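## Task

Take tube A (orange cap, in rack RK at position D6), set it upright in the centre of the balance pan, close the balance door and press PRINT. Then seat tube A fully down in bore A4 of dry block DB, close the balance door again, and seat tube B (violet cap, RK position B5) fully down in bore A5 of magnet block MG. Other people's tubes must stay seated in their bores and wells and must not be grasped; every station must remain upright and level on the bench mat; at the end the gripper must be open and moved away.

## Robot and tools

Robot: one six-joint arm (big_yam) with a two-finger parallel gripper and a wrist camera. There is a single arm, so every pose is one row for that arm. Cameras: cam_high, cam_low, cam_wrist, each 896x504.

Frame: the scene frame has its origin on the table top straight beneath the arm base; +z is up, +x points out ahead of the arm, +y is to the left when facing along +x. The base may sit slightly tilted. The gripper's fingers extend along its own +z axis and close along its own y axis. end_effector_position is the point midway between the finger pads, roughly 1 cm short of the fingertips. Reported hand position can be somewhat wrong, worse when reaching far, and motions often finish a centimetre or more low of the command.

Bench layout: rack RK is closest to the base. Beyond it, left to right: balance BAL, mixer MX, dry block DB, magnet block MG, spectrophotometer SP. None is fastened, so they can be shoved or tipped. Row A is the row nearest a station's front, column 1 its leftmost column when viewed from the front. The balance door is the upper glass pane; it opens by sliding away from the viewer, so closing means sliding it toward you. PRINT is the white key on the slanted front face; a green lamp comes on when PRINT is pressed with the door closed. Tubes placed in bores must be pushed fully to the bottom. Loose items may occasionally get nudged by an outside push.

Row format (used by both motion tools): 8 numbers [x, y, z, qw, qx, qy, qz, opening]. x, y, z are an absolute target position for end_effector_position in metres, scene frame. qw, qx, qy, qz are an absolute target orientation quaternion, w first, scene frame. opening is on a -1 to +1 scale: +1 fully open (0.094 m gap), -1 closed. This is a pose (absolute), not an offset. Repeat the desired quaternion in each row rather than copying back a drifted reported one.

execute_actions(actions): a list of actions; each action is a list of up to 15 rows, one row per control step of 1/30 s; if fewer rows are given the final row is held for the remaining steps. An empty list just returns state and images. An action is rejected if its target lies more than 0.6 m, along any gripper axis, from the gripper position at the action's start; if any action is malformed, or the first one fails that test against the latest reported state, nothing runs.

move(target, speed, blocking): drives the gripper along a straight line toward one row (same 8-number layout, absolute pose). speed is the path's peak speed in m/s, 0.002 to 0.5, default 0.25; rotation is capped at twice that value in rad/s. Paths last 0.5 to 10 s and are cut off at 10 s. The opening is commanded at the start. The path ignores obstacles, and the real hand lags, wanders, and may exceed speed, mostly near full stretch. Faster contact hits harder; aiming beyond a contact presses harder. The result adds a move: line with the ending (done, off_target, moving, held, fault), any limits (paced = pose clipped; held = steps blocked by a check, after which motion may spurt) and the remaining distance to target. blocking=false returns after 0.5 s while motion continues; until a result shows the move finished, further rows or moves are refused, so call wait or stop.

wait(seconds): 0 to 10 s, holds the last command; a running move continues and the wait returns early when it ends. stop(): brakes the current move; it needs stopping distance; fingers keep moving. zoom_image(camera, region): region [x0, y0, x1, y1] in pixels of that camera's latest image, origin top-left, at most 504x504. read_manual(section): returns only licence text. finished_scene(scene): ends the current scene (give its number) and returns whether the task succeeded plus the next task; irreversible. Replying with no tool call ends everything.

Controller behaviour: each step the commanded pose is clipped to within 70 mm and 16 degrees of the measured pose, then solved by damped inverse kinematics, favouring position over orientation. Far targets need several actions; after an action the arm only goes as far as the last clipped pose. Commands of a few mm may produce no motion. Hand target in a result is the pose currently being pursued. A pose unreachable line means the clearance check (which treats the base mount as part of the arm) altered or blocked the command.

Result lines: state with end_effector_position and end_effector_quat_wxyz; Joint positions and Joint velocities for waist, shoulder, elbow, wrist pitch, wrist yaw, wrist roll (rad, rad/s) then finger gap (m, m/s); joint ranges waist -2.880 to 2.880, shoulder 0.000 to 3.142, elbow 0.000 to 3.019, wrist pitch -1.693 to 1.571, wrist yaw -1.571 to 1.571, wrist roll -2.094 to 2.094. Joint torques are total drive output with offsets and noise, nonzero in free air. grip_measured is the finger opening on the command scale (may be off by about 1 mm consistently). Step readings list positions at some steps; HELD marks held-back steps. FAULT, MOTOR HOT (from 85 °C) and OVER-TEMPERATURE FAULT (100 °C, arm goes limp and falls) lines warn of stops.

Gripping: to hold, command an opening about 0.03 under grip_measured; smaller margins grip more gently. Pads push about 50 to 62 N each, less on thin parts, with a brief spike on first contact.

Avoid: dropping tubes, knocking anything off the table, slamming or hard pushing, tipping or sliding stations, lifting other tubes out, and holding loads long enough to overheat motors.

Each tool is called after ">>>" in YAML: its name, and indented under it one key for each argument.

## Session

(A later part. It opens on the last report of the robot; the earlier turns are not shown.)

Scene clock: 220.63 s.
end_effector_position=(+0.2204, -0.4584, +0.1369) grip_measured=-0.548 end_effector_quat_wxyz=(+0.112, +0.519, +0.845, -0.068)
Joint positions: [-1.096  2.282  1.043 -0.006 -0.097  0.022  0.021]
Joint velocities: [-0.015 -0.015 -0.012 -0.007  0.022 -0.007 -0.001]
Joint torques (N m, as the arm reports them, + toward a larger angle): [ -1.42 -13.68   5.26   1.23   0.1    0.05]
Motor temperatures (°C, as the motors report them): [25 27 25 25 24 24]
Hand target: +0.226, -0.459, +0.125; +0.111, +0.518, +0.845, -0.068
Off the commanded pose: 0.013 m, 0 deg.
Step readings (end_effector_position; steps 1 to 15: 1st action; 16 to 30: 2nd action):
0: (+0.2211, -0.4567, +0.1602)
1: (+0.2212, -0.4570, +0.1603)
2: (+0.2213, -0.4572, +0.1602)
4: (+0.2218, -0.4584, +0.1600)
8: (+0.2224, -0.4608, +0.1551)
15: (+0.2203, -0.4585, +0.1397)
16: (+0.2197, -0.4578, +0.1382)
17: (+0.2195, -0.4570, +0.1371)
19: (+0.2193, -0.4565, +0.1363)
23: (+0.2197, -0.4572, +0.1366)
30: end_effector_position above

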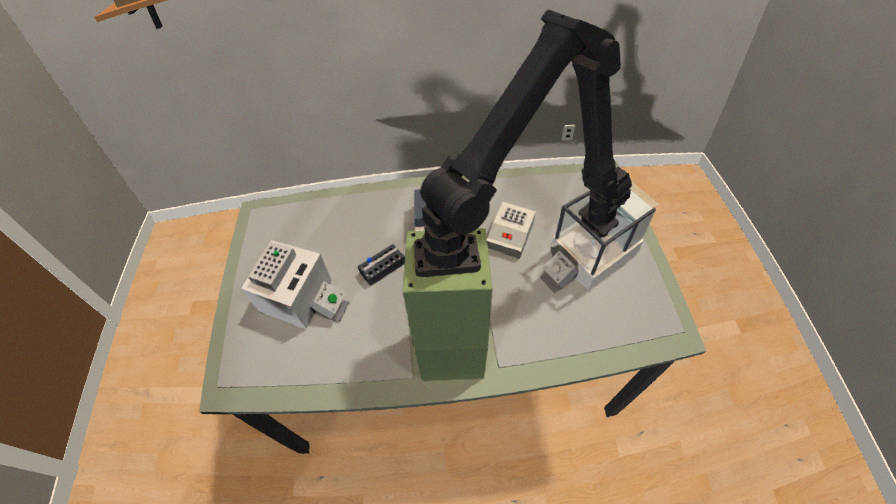

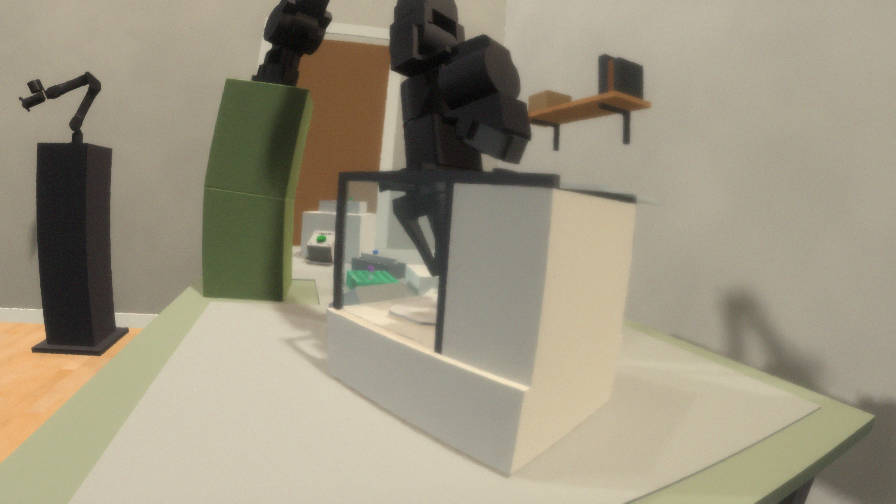

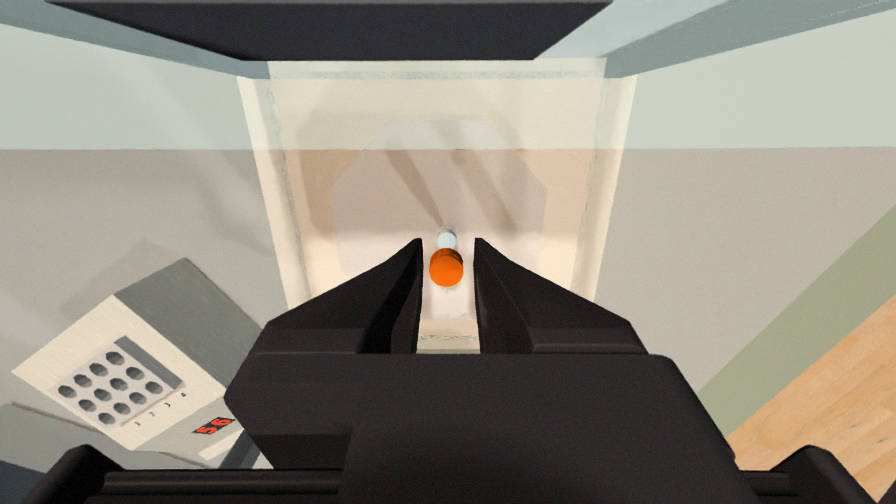

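>>> execute_actions:
  actions:
    - [[0.226,-0.459,0.125,0.1113,0.518,0.8453,-0.0682,-0.62],[0.226,-0.459,0.125,0.1113,0.518,0.8453,-0.0682,-0.68],[0.226,-0.459,0.125,0.1113,0.518,0.8453,-0.0682,-0.71],[0.226,-0.459,0.125,0.1113,0.518,0.8453,-0.0682,-0.73],[0.226,-0.459,0.125,0.1113,0.518,0.8453,-0.0682,-0.75],[0.226,-0.459,0.125,0.1113,0.518,0.8453,-0.0682,-0.77],[0.226,-0.459,0.125,0.1113,0.518,0.8453,-0.0682,-0.795]]

>>> move:
  target: [0.221,-0.455,0.30,0.1113,0.518,0.8453,-0.0682,-0.795]
  speed: 0.18

>>> move:
  target: [0.32,-0.30,0.29,0.126,0.2566,0.9576,-0.0338,-0.795]

>>> move:
  target: [0.338,-0.263,0.135,0.126,0.2566,0.9576,-0.0338,-0.795]
  speed: 0.2

Scene clock: 238.90 s.
end_effector_position=(+0.2204, -0.4584, +0.1369) grip_measured=-0.778 end_effector_quat_wxyz=(+0.112, +0.519, +0.845, -0.068)
Joint positions: [-1.096  2.282  1.043 -0.006 -0.097  0.022  0.01 ]
Joint velocities: [-0.015 -0.005 -0.012 -0.012 -0.066 -0.007  0.001]
Joint torques (N m, as the arm reports them, + toward a larger angle): [ -1.45 -13.58   5.24   1.21   0.1    0.05]
Motor temperatures (°C, as the motors report them): [25 27 24 25 24 24]
Hand target: +0.226, -0.459, +0.125; +0.111, +0.518, +0.845, -0.068
Off the commanded pose: 0.013 m, 0 deg.
Step readings (end_effector_position):
0: (+0.2204, -0.4584, +0.1369)
1: (+0.2204, -0.4584, +0.1369)
2: (+0.2204, -0.4584, +0.1369)
4: (+0.2204, -0.4584, +0.1369)
8: (+0.2204, -0.4584, +0.1369)
15: end_effector_position above

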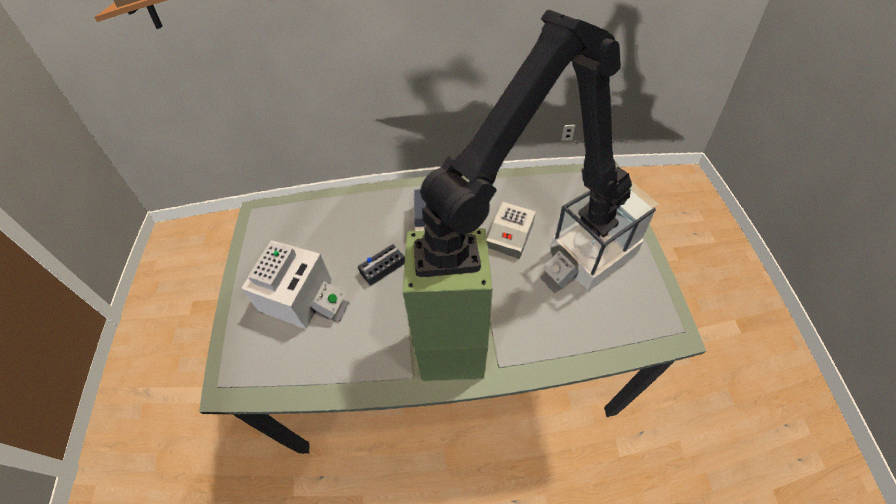

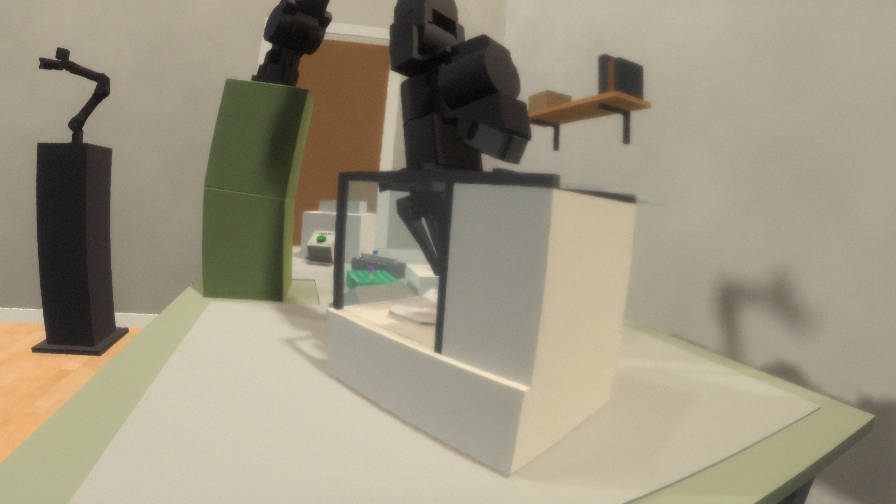

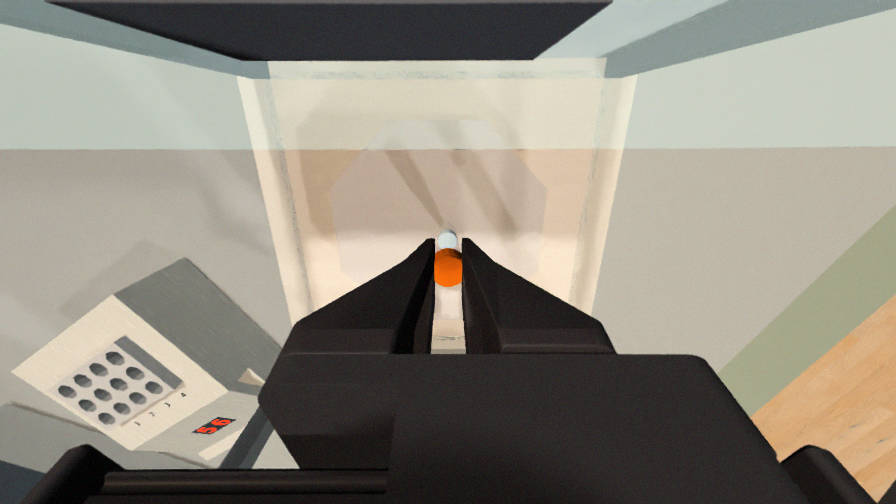

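Scene clock: 240.23 s.
end_effector_position=(+0.2265, -0.4563, +0.3002) grip_measured=-0.778 end_effector_quat_wxyz=(+0.116, +0.520, +0.843, -0.071)
Joint positions: [-1.117  1.864  0.964 -0.338 -0.103  0.007  0.01 ]
Joint velocities: [ 0.005  0.005 -0.002  0.012 -0.022 -0.051  0.   ]
Joint torques (N m, as the arm reports them, + toward a larger angle): [ -2.88 -14.28   5.87   0.4   -0.16  -0.2 ]
Motor temperatures (°C, as the motors report them): [25 27 24 25 24 24]
Hand target: +0.221, -0.454, +0.300; +0.111, +0.518, +0.845, -0.068
Off the commanded pose: 0.006 m, 1 deg.
move: done

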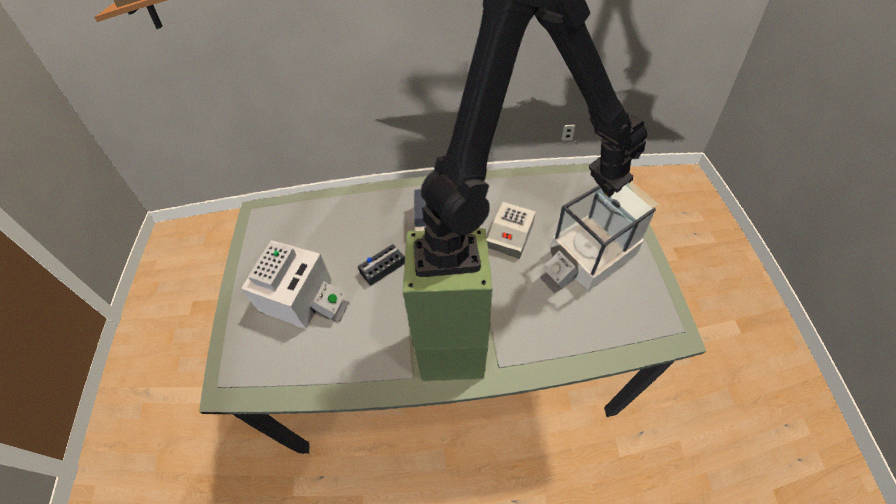

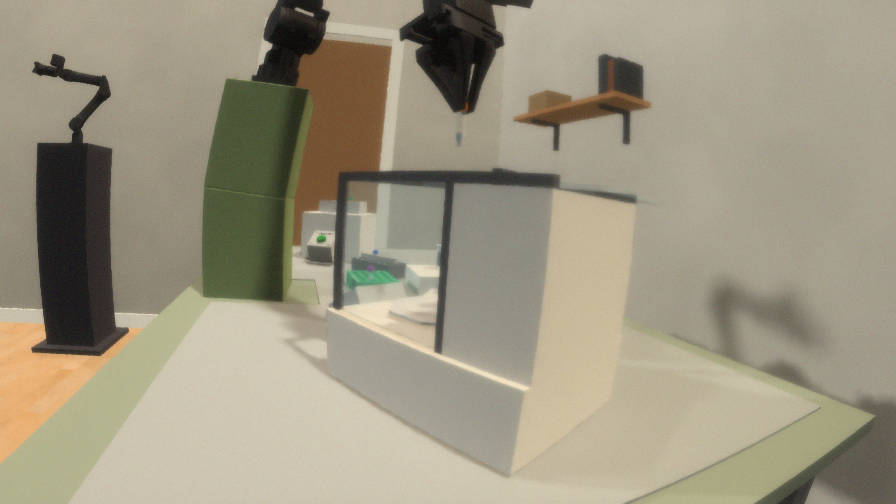

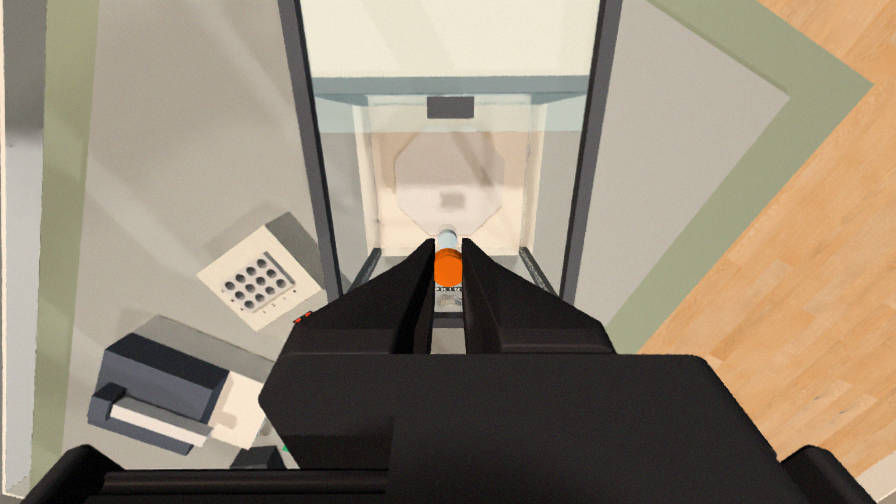

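Scene clock: 241.80 s.
end_effector_position=(+0.3182, -0.2979, +0.2818) grip_measured=-0.778 end_effector_quat_wxyz=(+0.116, +0.268, +0.956, -0.026)
Joint positions: [-0.779  1.769  0.76  -0.242 -0.142 -0.217  0.01 ]
Joint velocities: [-0.015 -0.024 -0.022 -0.017 -0.051  0.037 -0.001]
Joint torques (N m, as the arm reports them, + toward a larger angle): [ -1.4  -13.78   4.63   1.24  -0.16  -0.2 ]
Motor temperatures (°C, as the motors report them): [25 27 24 25 24 24]
Hand target: +0.322, -0.299, +0.289; +0.127, +0.257, +0.957, -0.032
Off the commanded pose: 0.009 m, 2 deg.
move: done

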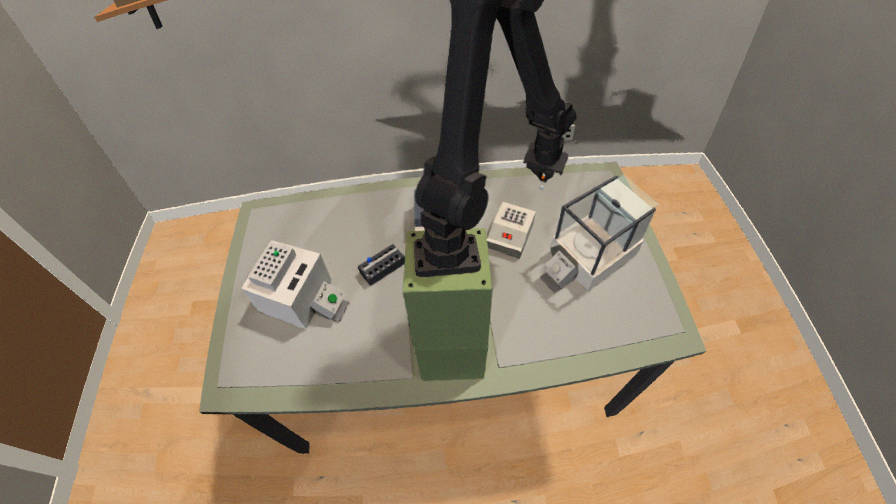

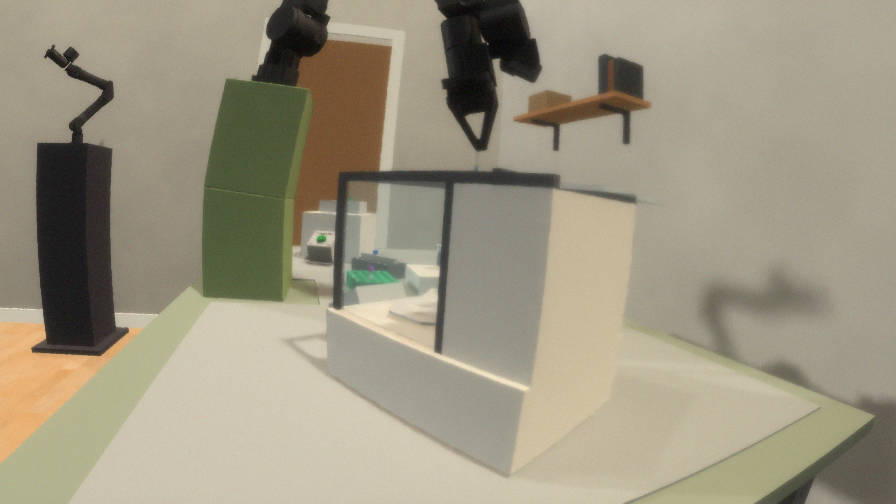

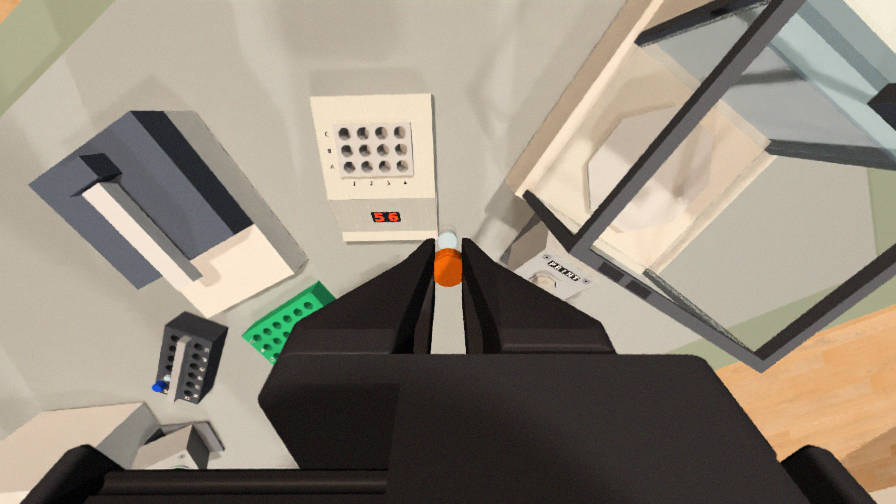

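Scene clock: 243.17 s.
end_effector_position=(+0.3355, -0.2628, +0.1394) grip_measured=-0.778 end_effector_quat_wxyz=(+0.124, +0.252, +0.959, -0.032)
Joint positions: [-0.657  2.19   0.796  0.176 -0.102 -0.132  0.01 ]
Joint velocities: [-0.015 -0.024  0.007 -0.002 -0.022  0.037 -0.001]
Joint torques (N m, as the arm reports them, + toward a larger angle): [ -1.12 -12.36   2.64   1.19   0.08   0.13]
Motor temperatures (°C, as the motors report them): [25 27 24 25 24 24]
Hand target: +0.339, -0.263, +0.134; +0.126, +0.257, +0.958, -0.033
Off the commanded pose: 0.005 m, 1 deg.
move: done

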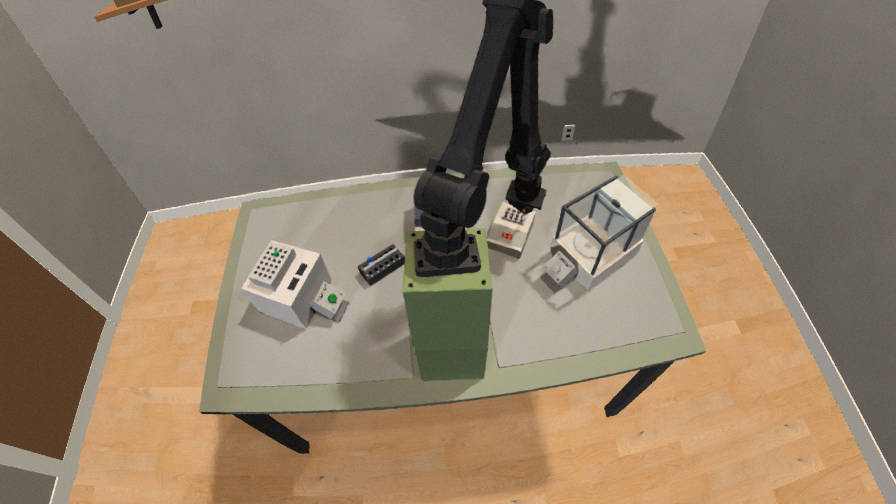

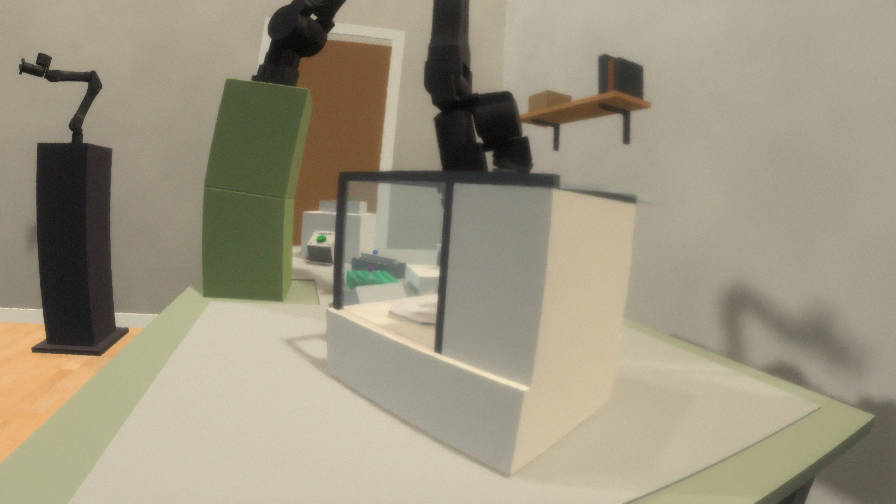

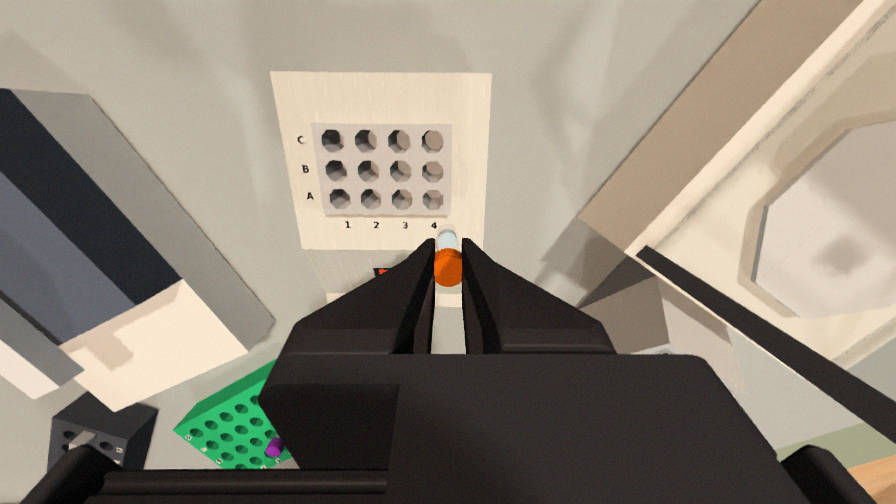

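>>> execute_actions:
  actions:
    - [[0.340,-0.2625,0.134,0.126,0.2566,0.9576,-0.0338,-0.795],[0.342,-0.262,0.133,0.126,0.2566,0.9576,-0.0338,-0.795],[0.344,-0.2615,0.132,0.126,0.2566,0.9576,-0.0338,-0.795],[0.346,-0.261,0.131,0.126,0.2566,0.9576,-0.0338,-0.795],[0.348,-0.2605,0.130,0.126,0.2566,0.9576,-0.0338,-0.795],[0.350,-0.260,0.129,0.126,0.2566,0.9576,-0.0338,-0.795],[0.351,-0.259,0.128,0.126,0.2566,0.9576,-0.0338,-0.795],[0.351,-0.259,0.127,0.126,0.2566,0.9576,-0.0338,-0.795],[0.351,-0.259,0.126,0.126,0.2566,0.9576,-0.0338,-0.795],[0.351,-0.259,0.125,0.126,0.2566,0.9576,-0.0338,-0.795],[0.351,-0.259,0.124,0.126,0.2566,0.9576,-0.0338,-0.795],[0.351,-0.259,0.123,0.126,0.2566,0.9576,-0.0338,-0.795],[0.351,-0.259,0.122,0.126,0.2566,0.9576,-0.0338,-0.795],[0.351,-0.259,0.121,0.126,0.2566,0.9576,-0.0338,-0.795],[0.351,-0.259,0.120,0.126,0.2566,0.9576,-0.0338,-0.795]]
    - [[0.351,-0.259,0.1195,0.126,0.2566,0.9576,-0.0338,-0.795],[0.351,-0.259,0.119,0.126,0.2566,0.9576,-0.0338,-0.795],[0.351,-0.259,0.1185,0.126,0.2566,0.9576,-0.0338,-0.795],[0.351,-0.259,0.118,0.126,0.2566,0.9576,-0.0338,-0.795],[0.351,-0.259,0.1175,0.126,0.2566,0.9576,-0.0338,-0.795],[0.351,-0.259,0.117,0.126,0.2566,0.9576,-0.0338,-0.795],[0.351,-0.259,0.1165,0.126,0.2566,0.9576,-0.0338,-0.795],[0.351,-0.259,0.116,0.126,0.2566,0.9576,-0.0338,-0.795]]

>>> zoom_image:
  camera: "cam_wrist"
  region: [348,130,548,280]

Scene clock: 260.43 s.
end_effector_position=(+0.3498, -0.2608, +0.1272) grip_measured=-0.778 end_effector_quat_wxyz=(+0.128, +0.252, +0.959, -0.034)
Joint positions: [-0.629  2.23   0.831  0.193 -0.09  -0.104  0.01 ]
Joint velocities: [ 0.015 -0.005  0.017  0.002 -0.051  0.022 -0.   ]
Joint torques (N m, as the arm reports them, + toward a larger angle): [ -0.99 -11.54   2.68   1.29   0.08   0.11]
Motor temperatures (°C, as the motors report them): [25 27 24 25 24 24]
Hand target: +0.351, -0.259, +0.116; +0.126, +0.257, +0.958, -0.034
Off the commanded pose: 0.011 m, 1 deg.
Step readings (end_effector_position; steps 1 to 15: 1st action; 16 to 30: 2nd action):
0: (+0.3355, -0.2628, +0.1394)
1: (+0.3354, -0.2630, +0.1394)
2: (+0.3354, -0.2630, +0.1394)
4: (+0.3365, -0.2635, +0.1395)
8: (+0.3463, -0.2641, +0.1403)
15: (+0.3554, -0.2642, +0.1369)
16: (+0.3546, -0.2638, +0.1355)
17: (+0.3538, -0.2632, +0.1342)
19: (+0.3518, -0.2619, +0.1315)
23: (+0.3494, -0.2604, +0.1280)
30: end_effector_position above

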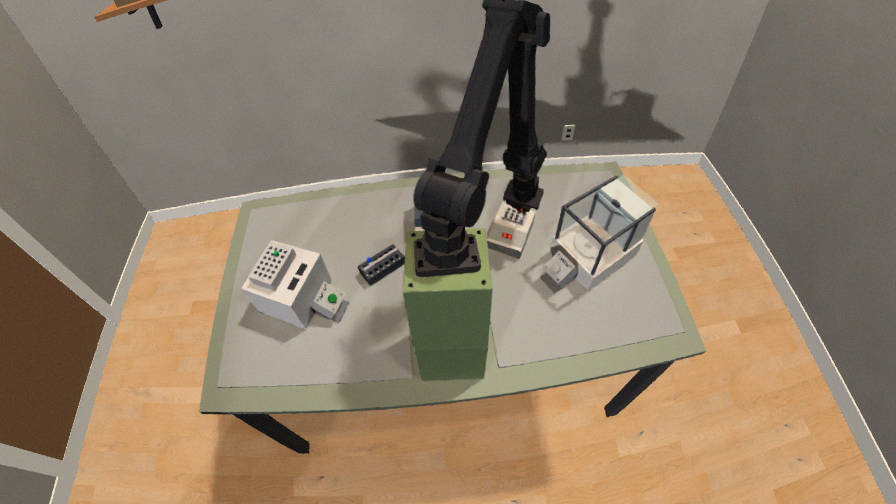

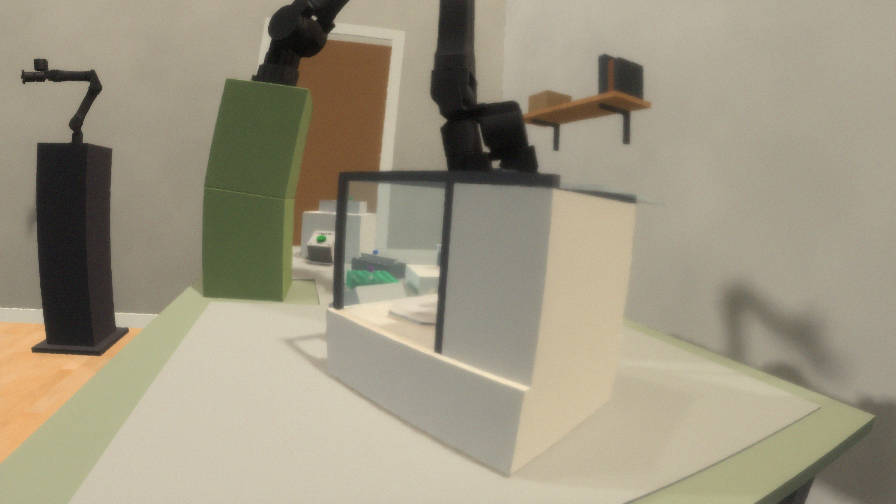

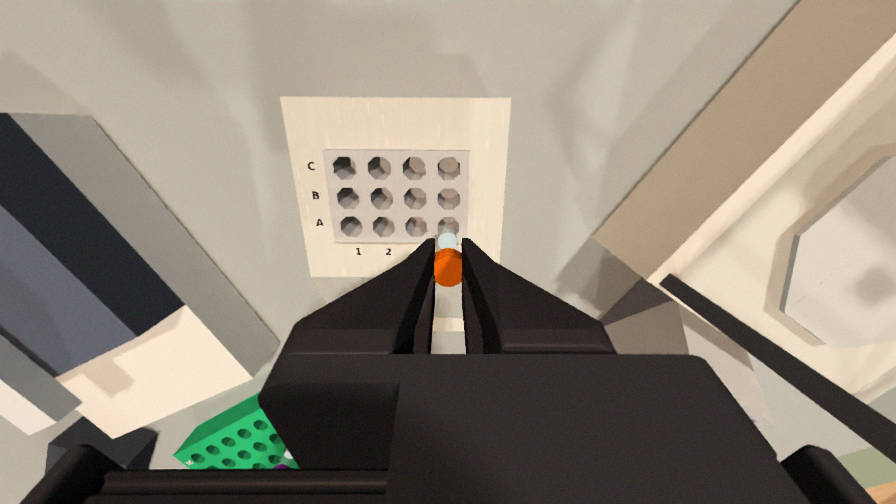

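Region (348, 130, 548, 280) of cam_wrist's 896x504 image, scaled by 2.520, with more detail than that image has; it fills the top 378 rows of this view, and the rest is white.

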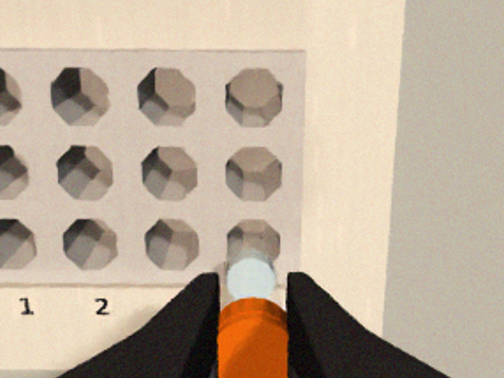

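>>> execute_actions:
  actions:
    - [[0.3514,-0.2592,0.1156,0.126,0.2566,0.9576,-0.0338,-0.795],[0.3518,-0.2594,0.1152,0.126,0.2566,0.9576,-0.0338,-0.795],[0.3522,-0.2597,0.1148,0.126,0.2566,0.9576,-0.0338,-0.795],[0.3525,-0.2599,0.1144,0.126,0.2566,0.9576,-0.0338,-0.795],[0.3525,-0.2599,0.114,0.126,0.2566,0.9576,-0.0338,-0.795],[0.3525,-0.2599,0.1136,0.126,0.2566,0.9576,-0.0338,-0.795],[0.3525,-0.2599,0.1132,0.126,0.2566,0.9576,-0.0338,-0.795],[0.3525,-0.2599,0.1128,0.126,0.2566,0.9576,-0.0338,-0.795],[0.3525,-0.2599,0.1124,0.126,0.2566,0.9576,-0.0338,-0.795],[0.3525,-0.2599,0.112,0.126,0.2566,0.9576,-0.0338,-0.795],[0.3525,-0.2599,0.1116,0.126,0.2566,0.9576,-0.0338,-0.795],[0.3525,-0.2599,0.1112,0.126,0.2566,0.9576,-0.0338,-0.795],[0.3525,-0.2599,0.1108,0.126,0.2566,0.9576,-0.0338,-0.795],[0.3525,-0.2599,0.1104,0.126,0.2566,0.9576,-0.0338,-0.795],[0.3525,-0.2599,0.110,0.126,0.2566,0.9576,-0.0338,-0.795]]
    - [[0.3525,-0.2599,0.110,0.126,0.2566,0.9576,-0.0338,-0.795]]

>>> zoom_image:
  camera: "cam_wrist"
  region: [348,130,548,280]

Scene clock: 276.73 s.
end_effector_position=(+0.3527, -0.2635, +0.1223) grip_measured=-0.778 end_effector_quat_wxyz=(+0.130, +0.253, +0.958, -0.036)
Joint positions: [-0.629  2.246  0.845  0.2   -0.089 -0.102  0.01 ]
Joint velocities: [ 0.005  0.005 -0.012 -0.007  0.037  0.066  0.001]
Joint torques (N m, as the arm reports them, + toward a larger angle): [ -0.89 -11.57   2.72   1.26   0.08   0.1 ]
Motor temperatures (°C, as the motors report them): [25 27 24 25 24 24]
Hand target: +0.352, -0.260, +0.110; +0.126, +0.257, +0.958, -0.034
Off the commanded pose: 0.013 m, 1 deg.
Step readings (end_effector_position; steps 1 to 15: 1st action; 16 to 30: 2nd action):
0: (+0.3519, -0.2624, +0.1276)
1: (+0.3519, -0.2624, +0.1276)
2: (+0.3519, -0.2624, +0.1276)
4: (+0.3520, -0.2625, +0.1275)
8: (+0.3535, -0.2637, +0.1266)
15: (+0.3538, -0.2642, +0.1239)
16: (+0.3537, -0.2641, +0.1235)
17: (+0.3534, -0.2639, +0.1231)
19: (+0.3529, -0.2636, +0.1225)
23: (+0.3527, -0.2635, +0.1223)
30: end_effector_position above

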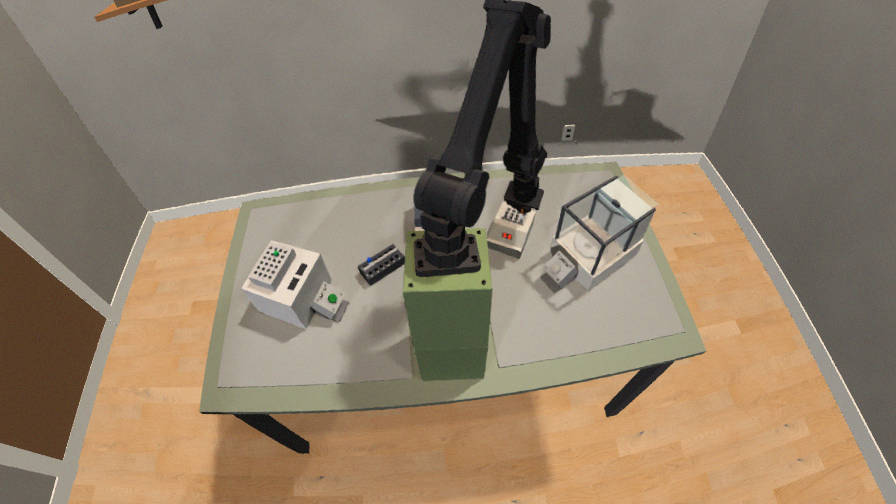

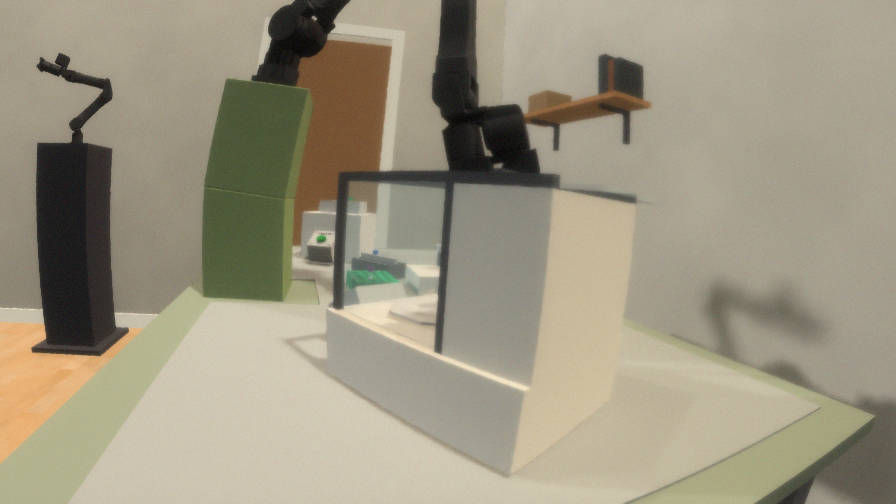

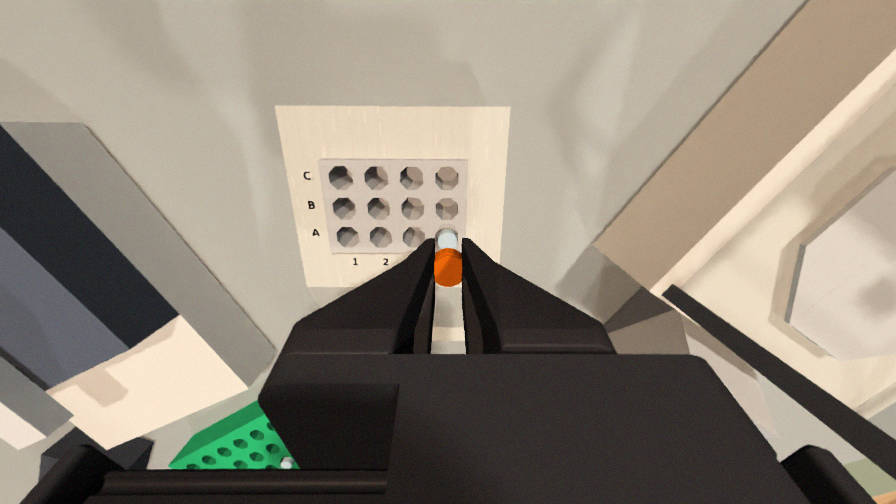

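Region (348, 130, 548, 280) of cam_wrist's 896x504 image, scaled by 2.520, with more detail than that image has; it fills the top 378 rows of this view, and the rest is white.

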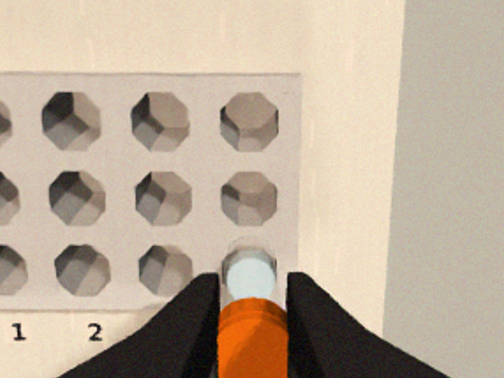

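>>> execute_actions:
  actions:
    - [[0.3488,-0.2573,0.114,0.126,0.2566,0.9576,-0.0338,-0.795],[0.3488,-0.2573,0.118,0.126,0.2566,0.9576,-0.0338,-0.795],[0.3488,-0.2573,0.122,0.126,0.2566,0.9576,-0.0338,-0.795],[0.3488,-0.2573,0.126,0.126,0.2566,0.9576,-0.0338,-0.795],[0.3488,-0.2573,0.130,0.126,0.2566,0.9576,-0.0338,-0.795],[0.3488,-0.2573,0.133,0.126,0.2566,0.9576,-0.0338,-0.795],[0.3488,-0.2573,0.136,0.126,0.2566,0.9576,-0.0338,-0.795],[0.3488,-0.2573,0.139,0.126,0.2566,0.9576,-0.0338,-0.795],[0.3488,-0.2573,0.142,0.126,0.2566,0.9576,-0.0338,-0.795]]
    - [[0.3488,-0.2573,0.138,0.126,0.2566,0.9576,-0.0338,-0.795],[0.3488,-0.2573,0.134,0.126,0.2566,0.9576,-0.0338,-0.795],[0.3488,-0.2573,0.130,0.126,0.2566,0.9576,-0.0338,-0.795],[0.3488,-0.2573,0.127,0.126,0.2566,0.9576,-0.0338,-0.795],[0.3488,-0.2573,0.125,0.126,0.2566,0.9576,-0.0338,-0.795],[0.3488,-0.2573,0.124,0.126,0.2566,0.9576,-0.0338,-0.795],[0.3488,-0.2573,0.1233,0.126,0.2566,0.9576,-0.0338,-0.795],[0.3488,-0.2573,0.1226,0.126,0.2566,0.9576,-0.0338,-0.795],[0.3488,-0.2573,0.122,0.126,0.2566,0.9576,-0.0338,-0.795],[0.3488,-0.2573,0.1214,0.126,0.2566,0.9576,-0.0338,-0.795],[0.3488,-0.2573,0.1208,0.126,0.2566,0.9576,-0.0338,-0.795],[0.3488,-0.2573,0.1202,0.126,0.2566,0.9576,-0.0338,-0.795],[0.3488,-0.2573,0.1196,0.126,0.2566,0.9576,-0.0338,-0.795],[0.3488,-0.2573,0.119,0.126,0.2566,0.9576,-0.0338,-0.795],[0.3488,-0.2573,0.1185,0.126,0.2566,0.9576,-0.0338,-0.795]]
    - [[0.3488,-0.2573,0.118,0.126,0.2566,0.9576,-0.0338,-0.795],[0.3488,-0.2573,0.1175,0.126,0.2566,0.9576,-0.0338,-0.795],[0.3488,-0.2573,0.117,0.126,0.2566,0.9576,-0.0338,-0.795],[0.3488,-0.2573,0.1165,0.126,0.2566,0.9576,-0.0338,-0.795],[0.3488,-0.2573,0.116,0.126,0.2566,0.9576,-0.0338,-0.795],[0.3488,-0.2573,0.1155,0.126,0.2566,0.9576,-0.0338,-0.795],[0.3488,-0.2573,0.115,0.126,0.2566,0.9576,-0.0338,-0.795],[0.3488,-0.2573,0.1146,0.126,0.2566,0.9576,-0.0338,-0.795],[0.3488,-0.2573,0.1142,0.126,0.2566,0.9576,-0.0338,-0.795],[0.3488,-0.2573,0.1138,0.126,0.2566,0.9576,-0.0338,-0.795],[0.3488,-0.2573,0.1134,0.126,0.2566,0.9576,-0.0338,-0.795],[0.3488,-0.2573,0.113,0.126,0.2566,0.9576,-0.0338,-0.795],[0.3488,-0.2573,0.1126,0.126,0.2566,0.9576,-0.0338,-0.795],[0.3488,-0.2573,0.1122,0.126,0.2566,0.9576,-0.0338,-0.795],[0.3488,-0.2573,0.1118,0.126,0.2566,0.9576,-0.0338,-0.795]]

>>> zoom_image:
  camera: "cam_wrist"
  region: [348,130,548,280]

Scene clock: 311.17 s.
end_effector_position=(+0.3499, -0.2612, +0.1252) grip_measured=-0.778 end_effector_quat_wxyz=(+0.131, +0.253, +0.958, -0.036)
Joint positions: [-0.629  2.237  0.831  0.207 -0.089 -0.102  0.01 ]
Joint velocities: [-0.015  0.015  0.012  0.017 -0.154 -0.022  0.   ]
Joint torques (N m, as the arm reports them, + toward a larger angle): [ -0.96 -11.56   2.66   1.25   0.07   0.1 ]
Motor temperatures (°C, as the motors report them): [25 27 24 25 24 24]
Hand target: +0.349, -0.257, +0.112; +0.126, +0.257, +0.958, -0.034
Off the commanded pose: 0.014 m, 1 deg.
Step readings (end_effector_position; steps 1 to 15: 1st action; 16 to 30: 2nd action; 31 to 45: 3rd action):
0: (+0.3527, -0.2635, +0.1223)
1: (+0.3529, -0.2636, +0.1224)
2: (+0.3530, -0.2637, +0.1224)
4: (+0.3520, -0.2630, +0.1222)
8: (+0.3442, -0.2571, +0.1237)
15: (+0.3449, -0.2567, +0.1356)
16: (+0.3453, -0.2569, +0.1360)
17: (+0.3456, -0.2572, +0.1361)
19: (+0.3459, -0.2574, +0.1362)
23: (+0.3492, -0.2598, +0.1365)
30: (+0.3505, -0.2611, +0.1326)
31: (+0.3502, -0.2609, +0.1319)
32: (+0.3498, -0.2607, +0.1311)
34: (+0.3492, -0.2604, +0.1297)
38: (+0.3491, -0.2604, +0.1276)
45: end_effector_position above

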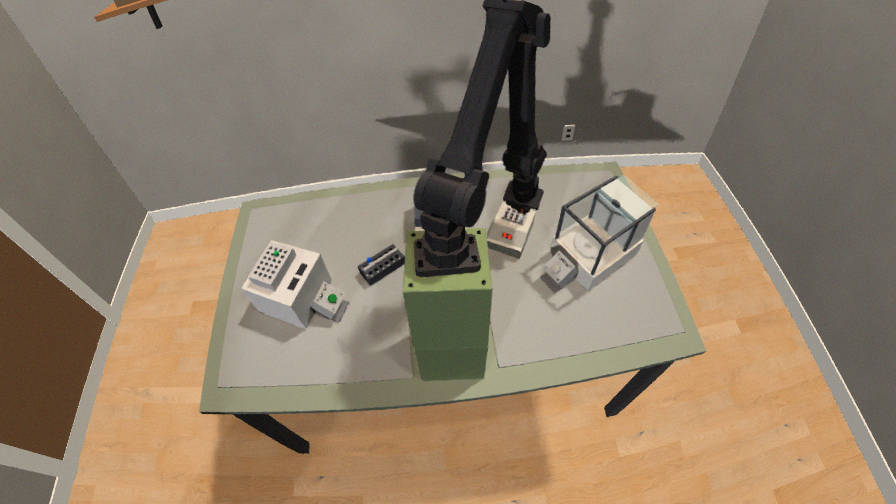

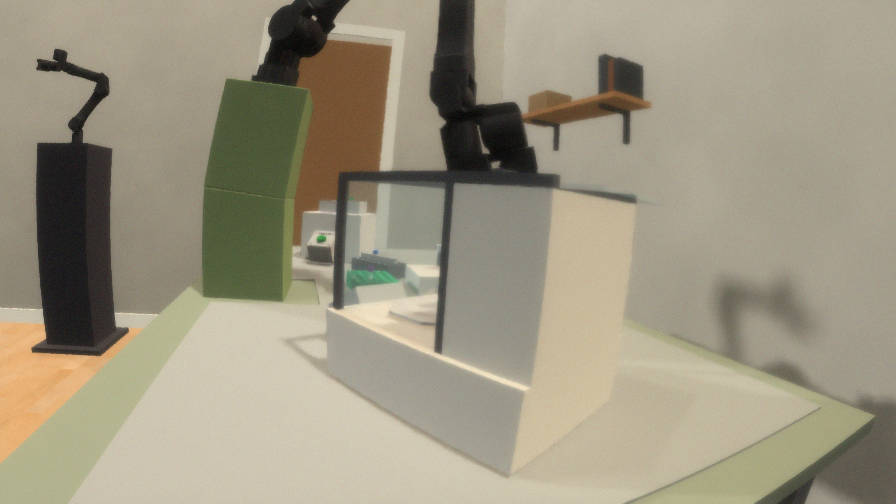

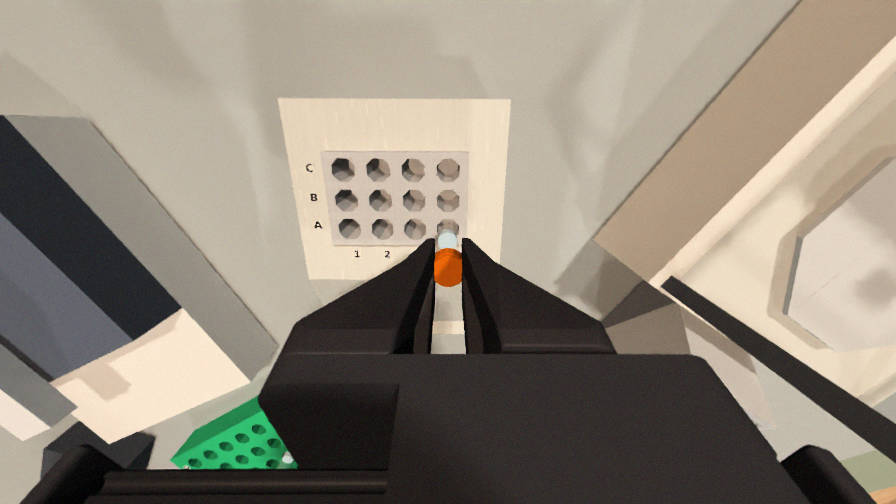

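Region (348, 130, 548, 280) of cam_wrist's 896x504 image, scaled by 2.520, with more detail than that image has; it fills the top 378 rows of this view, and the rest is white.

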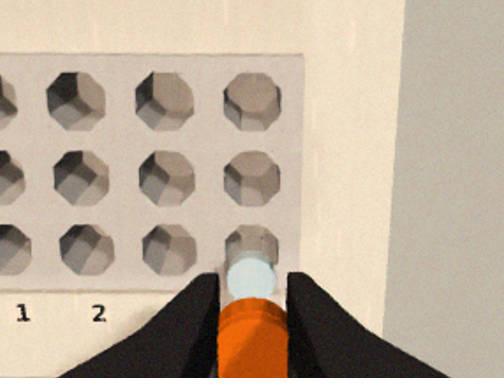

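Aligned. Continue down.

>>> execute_actions:
  actions:
    - [[0.3488,-0.2573,0.1114,0.126,0.2566,0.9576,-0.0338,-0.795],[0.3488,-0.2573,0.111,0.126,0.2566,0.9576,-0.0338,-0.795],[0.3488,-0.2573,0.1106,0.126,0.2566,0.9576,-0.0338,-0.795],[0.3488,-0.2573,0.1102,0.126,0.2566,0.9576,-0.0338,-0.795],[0.3488,-0.2573,0.1098,0.126,0.2566,0.9576,-0.0338,-0.795],[0.3488,-0.2573,0.1094,0.126,0.2566,0.9576,-0.0338,-0.795],[0.3488,-0.2573,0.109,0.126,0.2566,0.9576,-0.0338,-0.795],[0.3488,-0.2573,0.1086,0.126,0.2566,0.9576,-0.0338,-0.795],[0.3488,-0.2573,0.1082,0.126,0.2566,0.9576,-0.0338,-0.795],[0.3488,-0.2573,0.1078,0.126,0.2566,0.9576,-0.0338,-0.795],[0.3488,-0.2573,0.1074,0.126,0.2566,0.9576,-0.0338,-0.795],[0.3488,-0.2573,0.107,0.126,0.2566,0.9576,-0.0338,-0.795],[0.3488,-0.2573,0.1066,0.126,0.2566,0.9576,-0.0338,-0.795],[0.3488,-0.2573,0.1062,0.126,0.2566,0.9576,-0.0338,-0.795],[0.3488,-0.2573,0.1058,0.126,0.2566,0.9576,-0.0338,-0.795]]
    - [[0.3488,-0.2573,0.1054,0.126,0.2566,0.9576,-0.0338,-0.795],[0.3488,-0.2573,0.105,0.126,0.2566,0.9576,-0.0338,-0.795],[0.3488,-0.2573,0.1046,0.126,0.2566,0.9576,-0.0338,-0.795],[0.3488,-0.2573,0.1042,0.126,0.2566,0.9576,-0.0338,-0.795],[0.3488,-0.2573,0.1038,0.126,0.2566,0.9576,-0.0338,-0.795],[0.3488,-0.2573,0.1034,0.126,0.2566,0.9576,-0.0338,-0.795],[0.3488,-0.2573,0.103,0.126,0.2566,0.9576,-0.0338,-0.795],[0.3488,-0.2573,0.1026,0.126,0.2566,0.9576,-0.0338,-0.795],[0.3488,-0.2573,0.1022,0.126,0.2566,0.9576,-0.0338,-0.795],[0.3488,-0.2573,0.1018,0.126,0.2566,0.9576,-0.0338,-0.795],[0.3488,-0.2573,0.1014,0.126,0.2566,0.9576,-0.0338,-0.795],[0.3488,-0.2573,0.101,0.126,0.2566,0.9576,-0.0338,-0.795],[0.3488,-0.2573,0.1006,0.126,0.2566,0.9576,-0.0338,-0.795],[0.3488,-0.2573,0.1002,0.126,0.2566,0.9576,-0.0338,-0.795],[0.3488,-0.2573,0.0998,0.126,0.2566,0.9576,-0.0338,-0.795]]

Scene clock: 327.30 s.
end_effector_position=(+0.3503, -0.2624, +0.1137) grip_measured=-0.778 end_effector_quat_wxyz=(+0.132, +0.253, +0.958, -0.036)
Joint positions: [-0.629  2.272  0.847  0.227 -0.089 -0.102  0.01 ]
Joint velocities: [-0.015  0.024 -0.002  0.007  0.081  0.007  0.   ]
Joint torques (N m, as the arm reports them, + toward a larger angle): [ -0.82 -11.22   2.34   1.19   0.09   0.11]
Motor temperatures (°C, as the motors report them): [25 27 24 25 24 24]
Hand target: +0.349, -0.257, +0.100; +0.126, +0.256, +0.958, -0.034
Off the commanded pose: 0.015 m, 1 deg.
Step readings (end_effector_position; steps 1 to 15: 1st action; 16 to 30: 2nd action):
0: (+0.3498, -0.2612, +0.1243)
1: (+0.3498, -0.2612, +0.1243)
2: (+0.3499, -0.2613, +0.1243)
4: (+0.3498, -0.2612, +0.1239)
8: (+0.3492, -0.2609, +0.1223)
15: (+0.3511, -0.2625, +0.1203)
16: (+0.3507, -0.2622, +0.1197)
17: (+0.3504, -0.2620, +0.1191)
19: (+0.3499, -0.2618, +0.1178)
23: (+0.3502, -0.2621, +0.1162)
30: end_effector_position above

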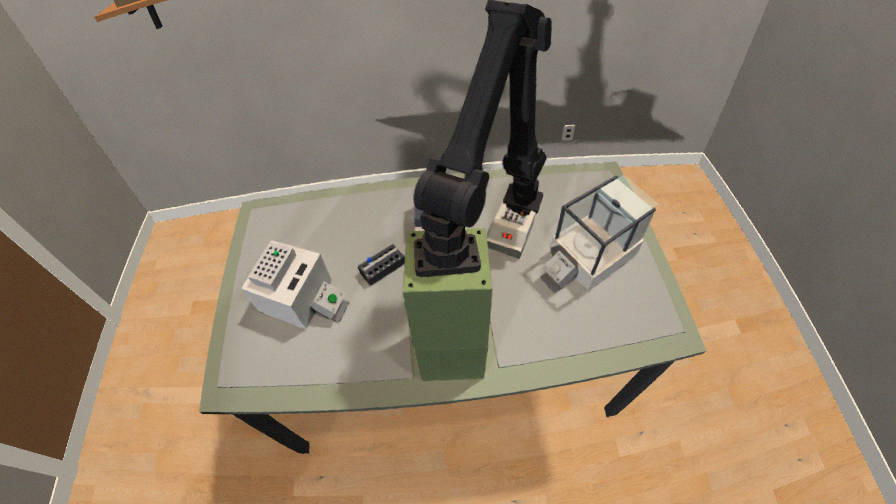

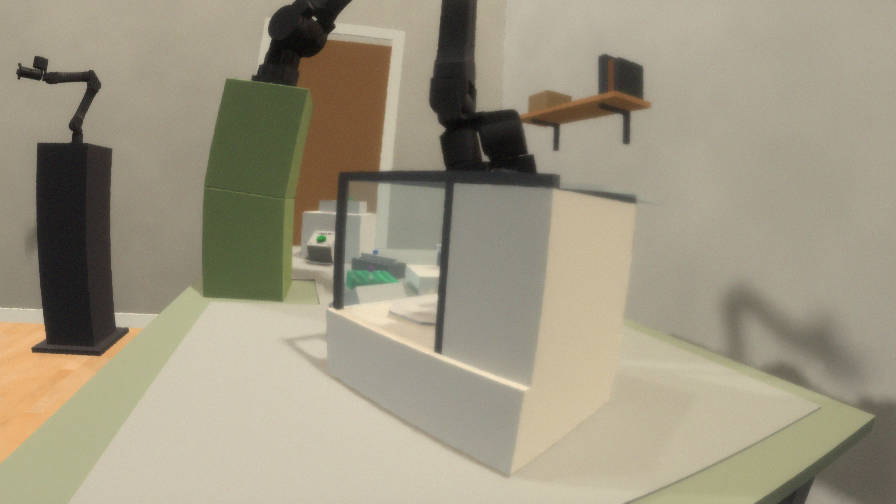

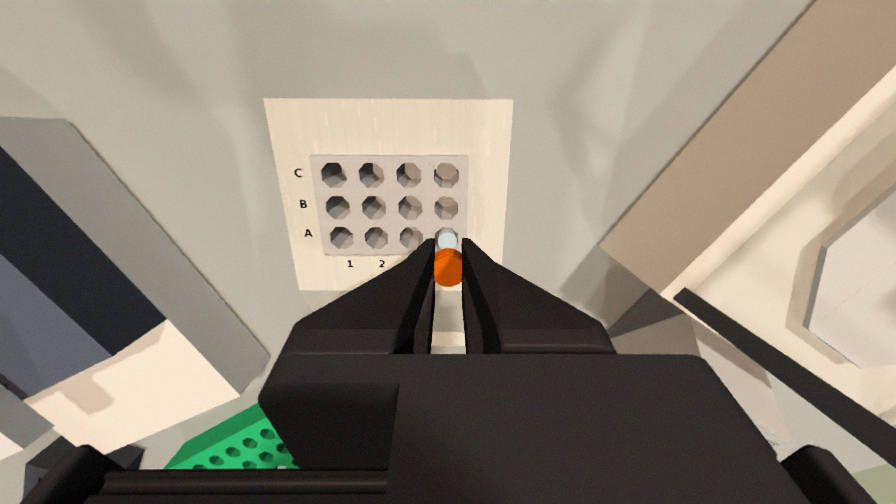

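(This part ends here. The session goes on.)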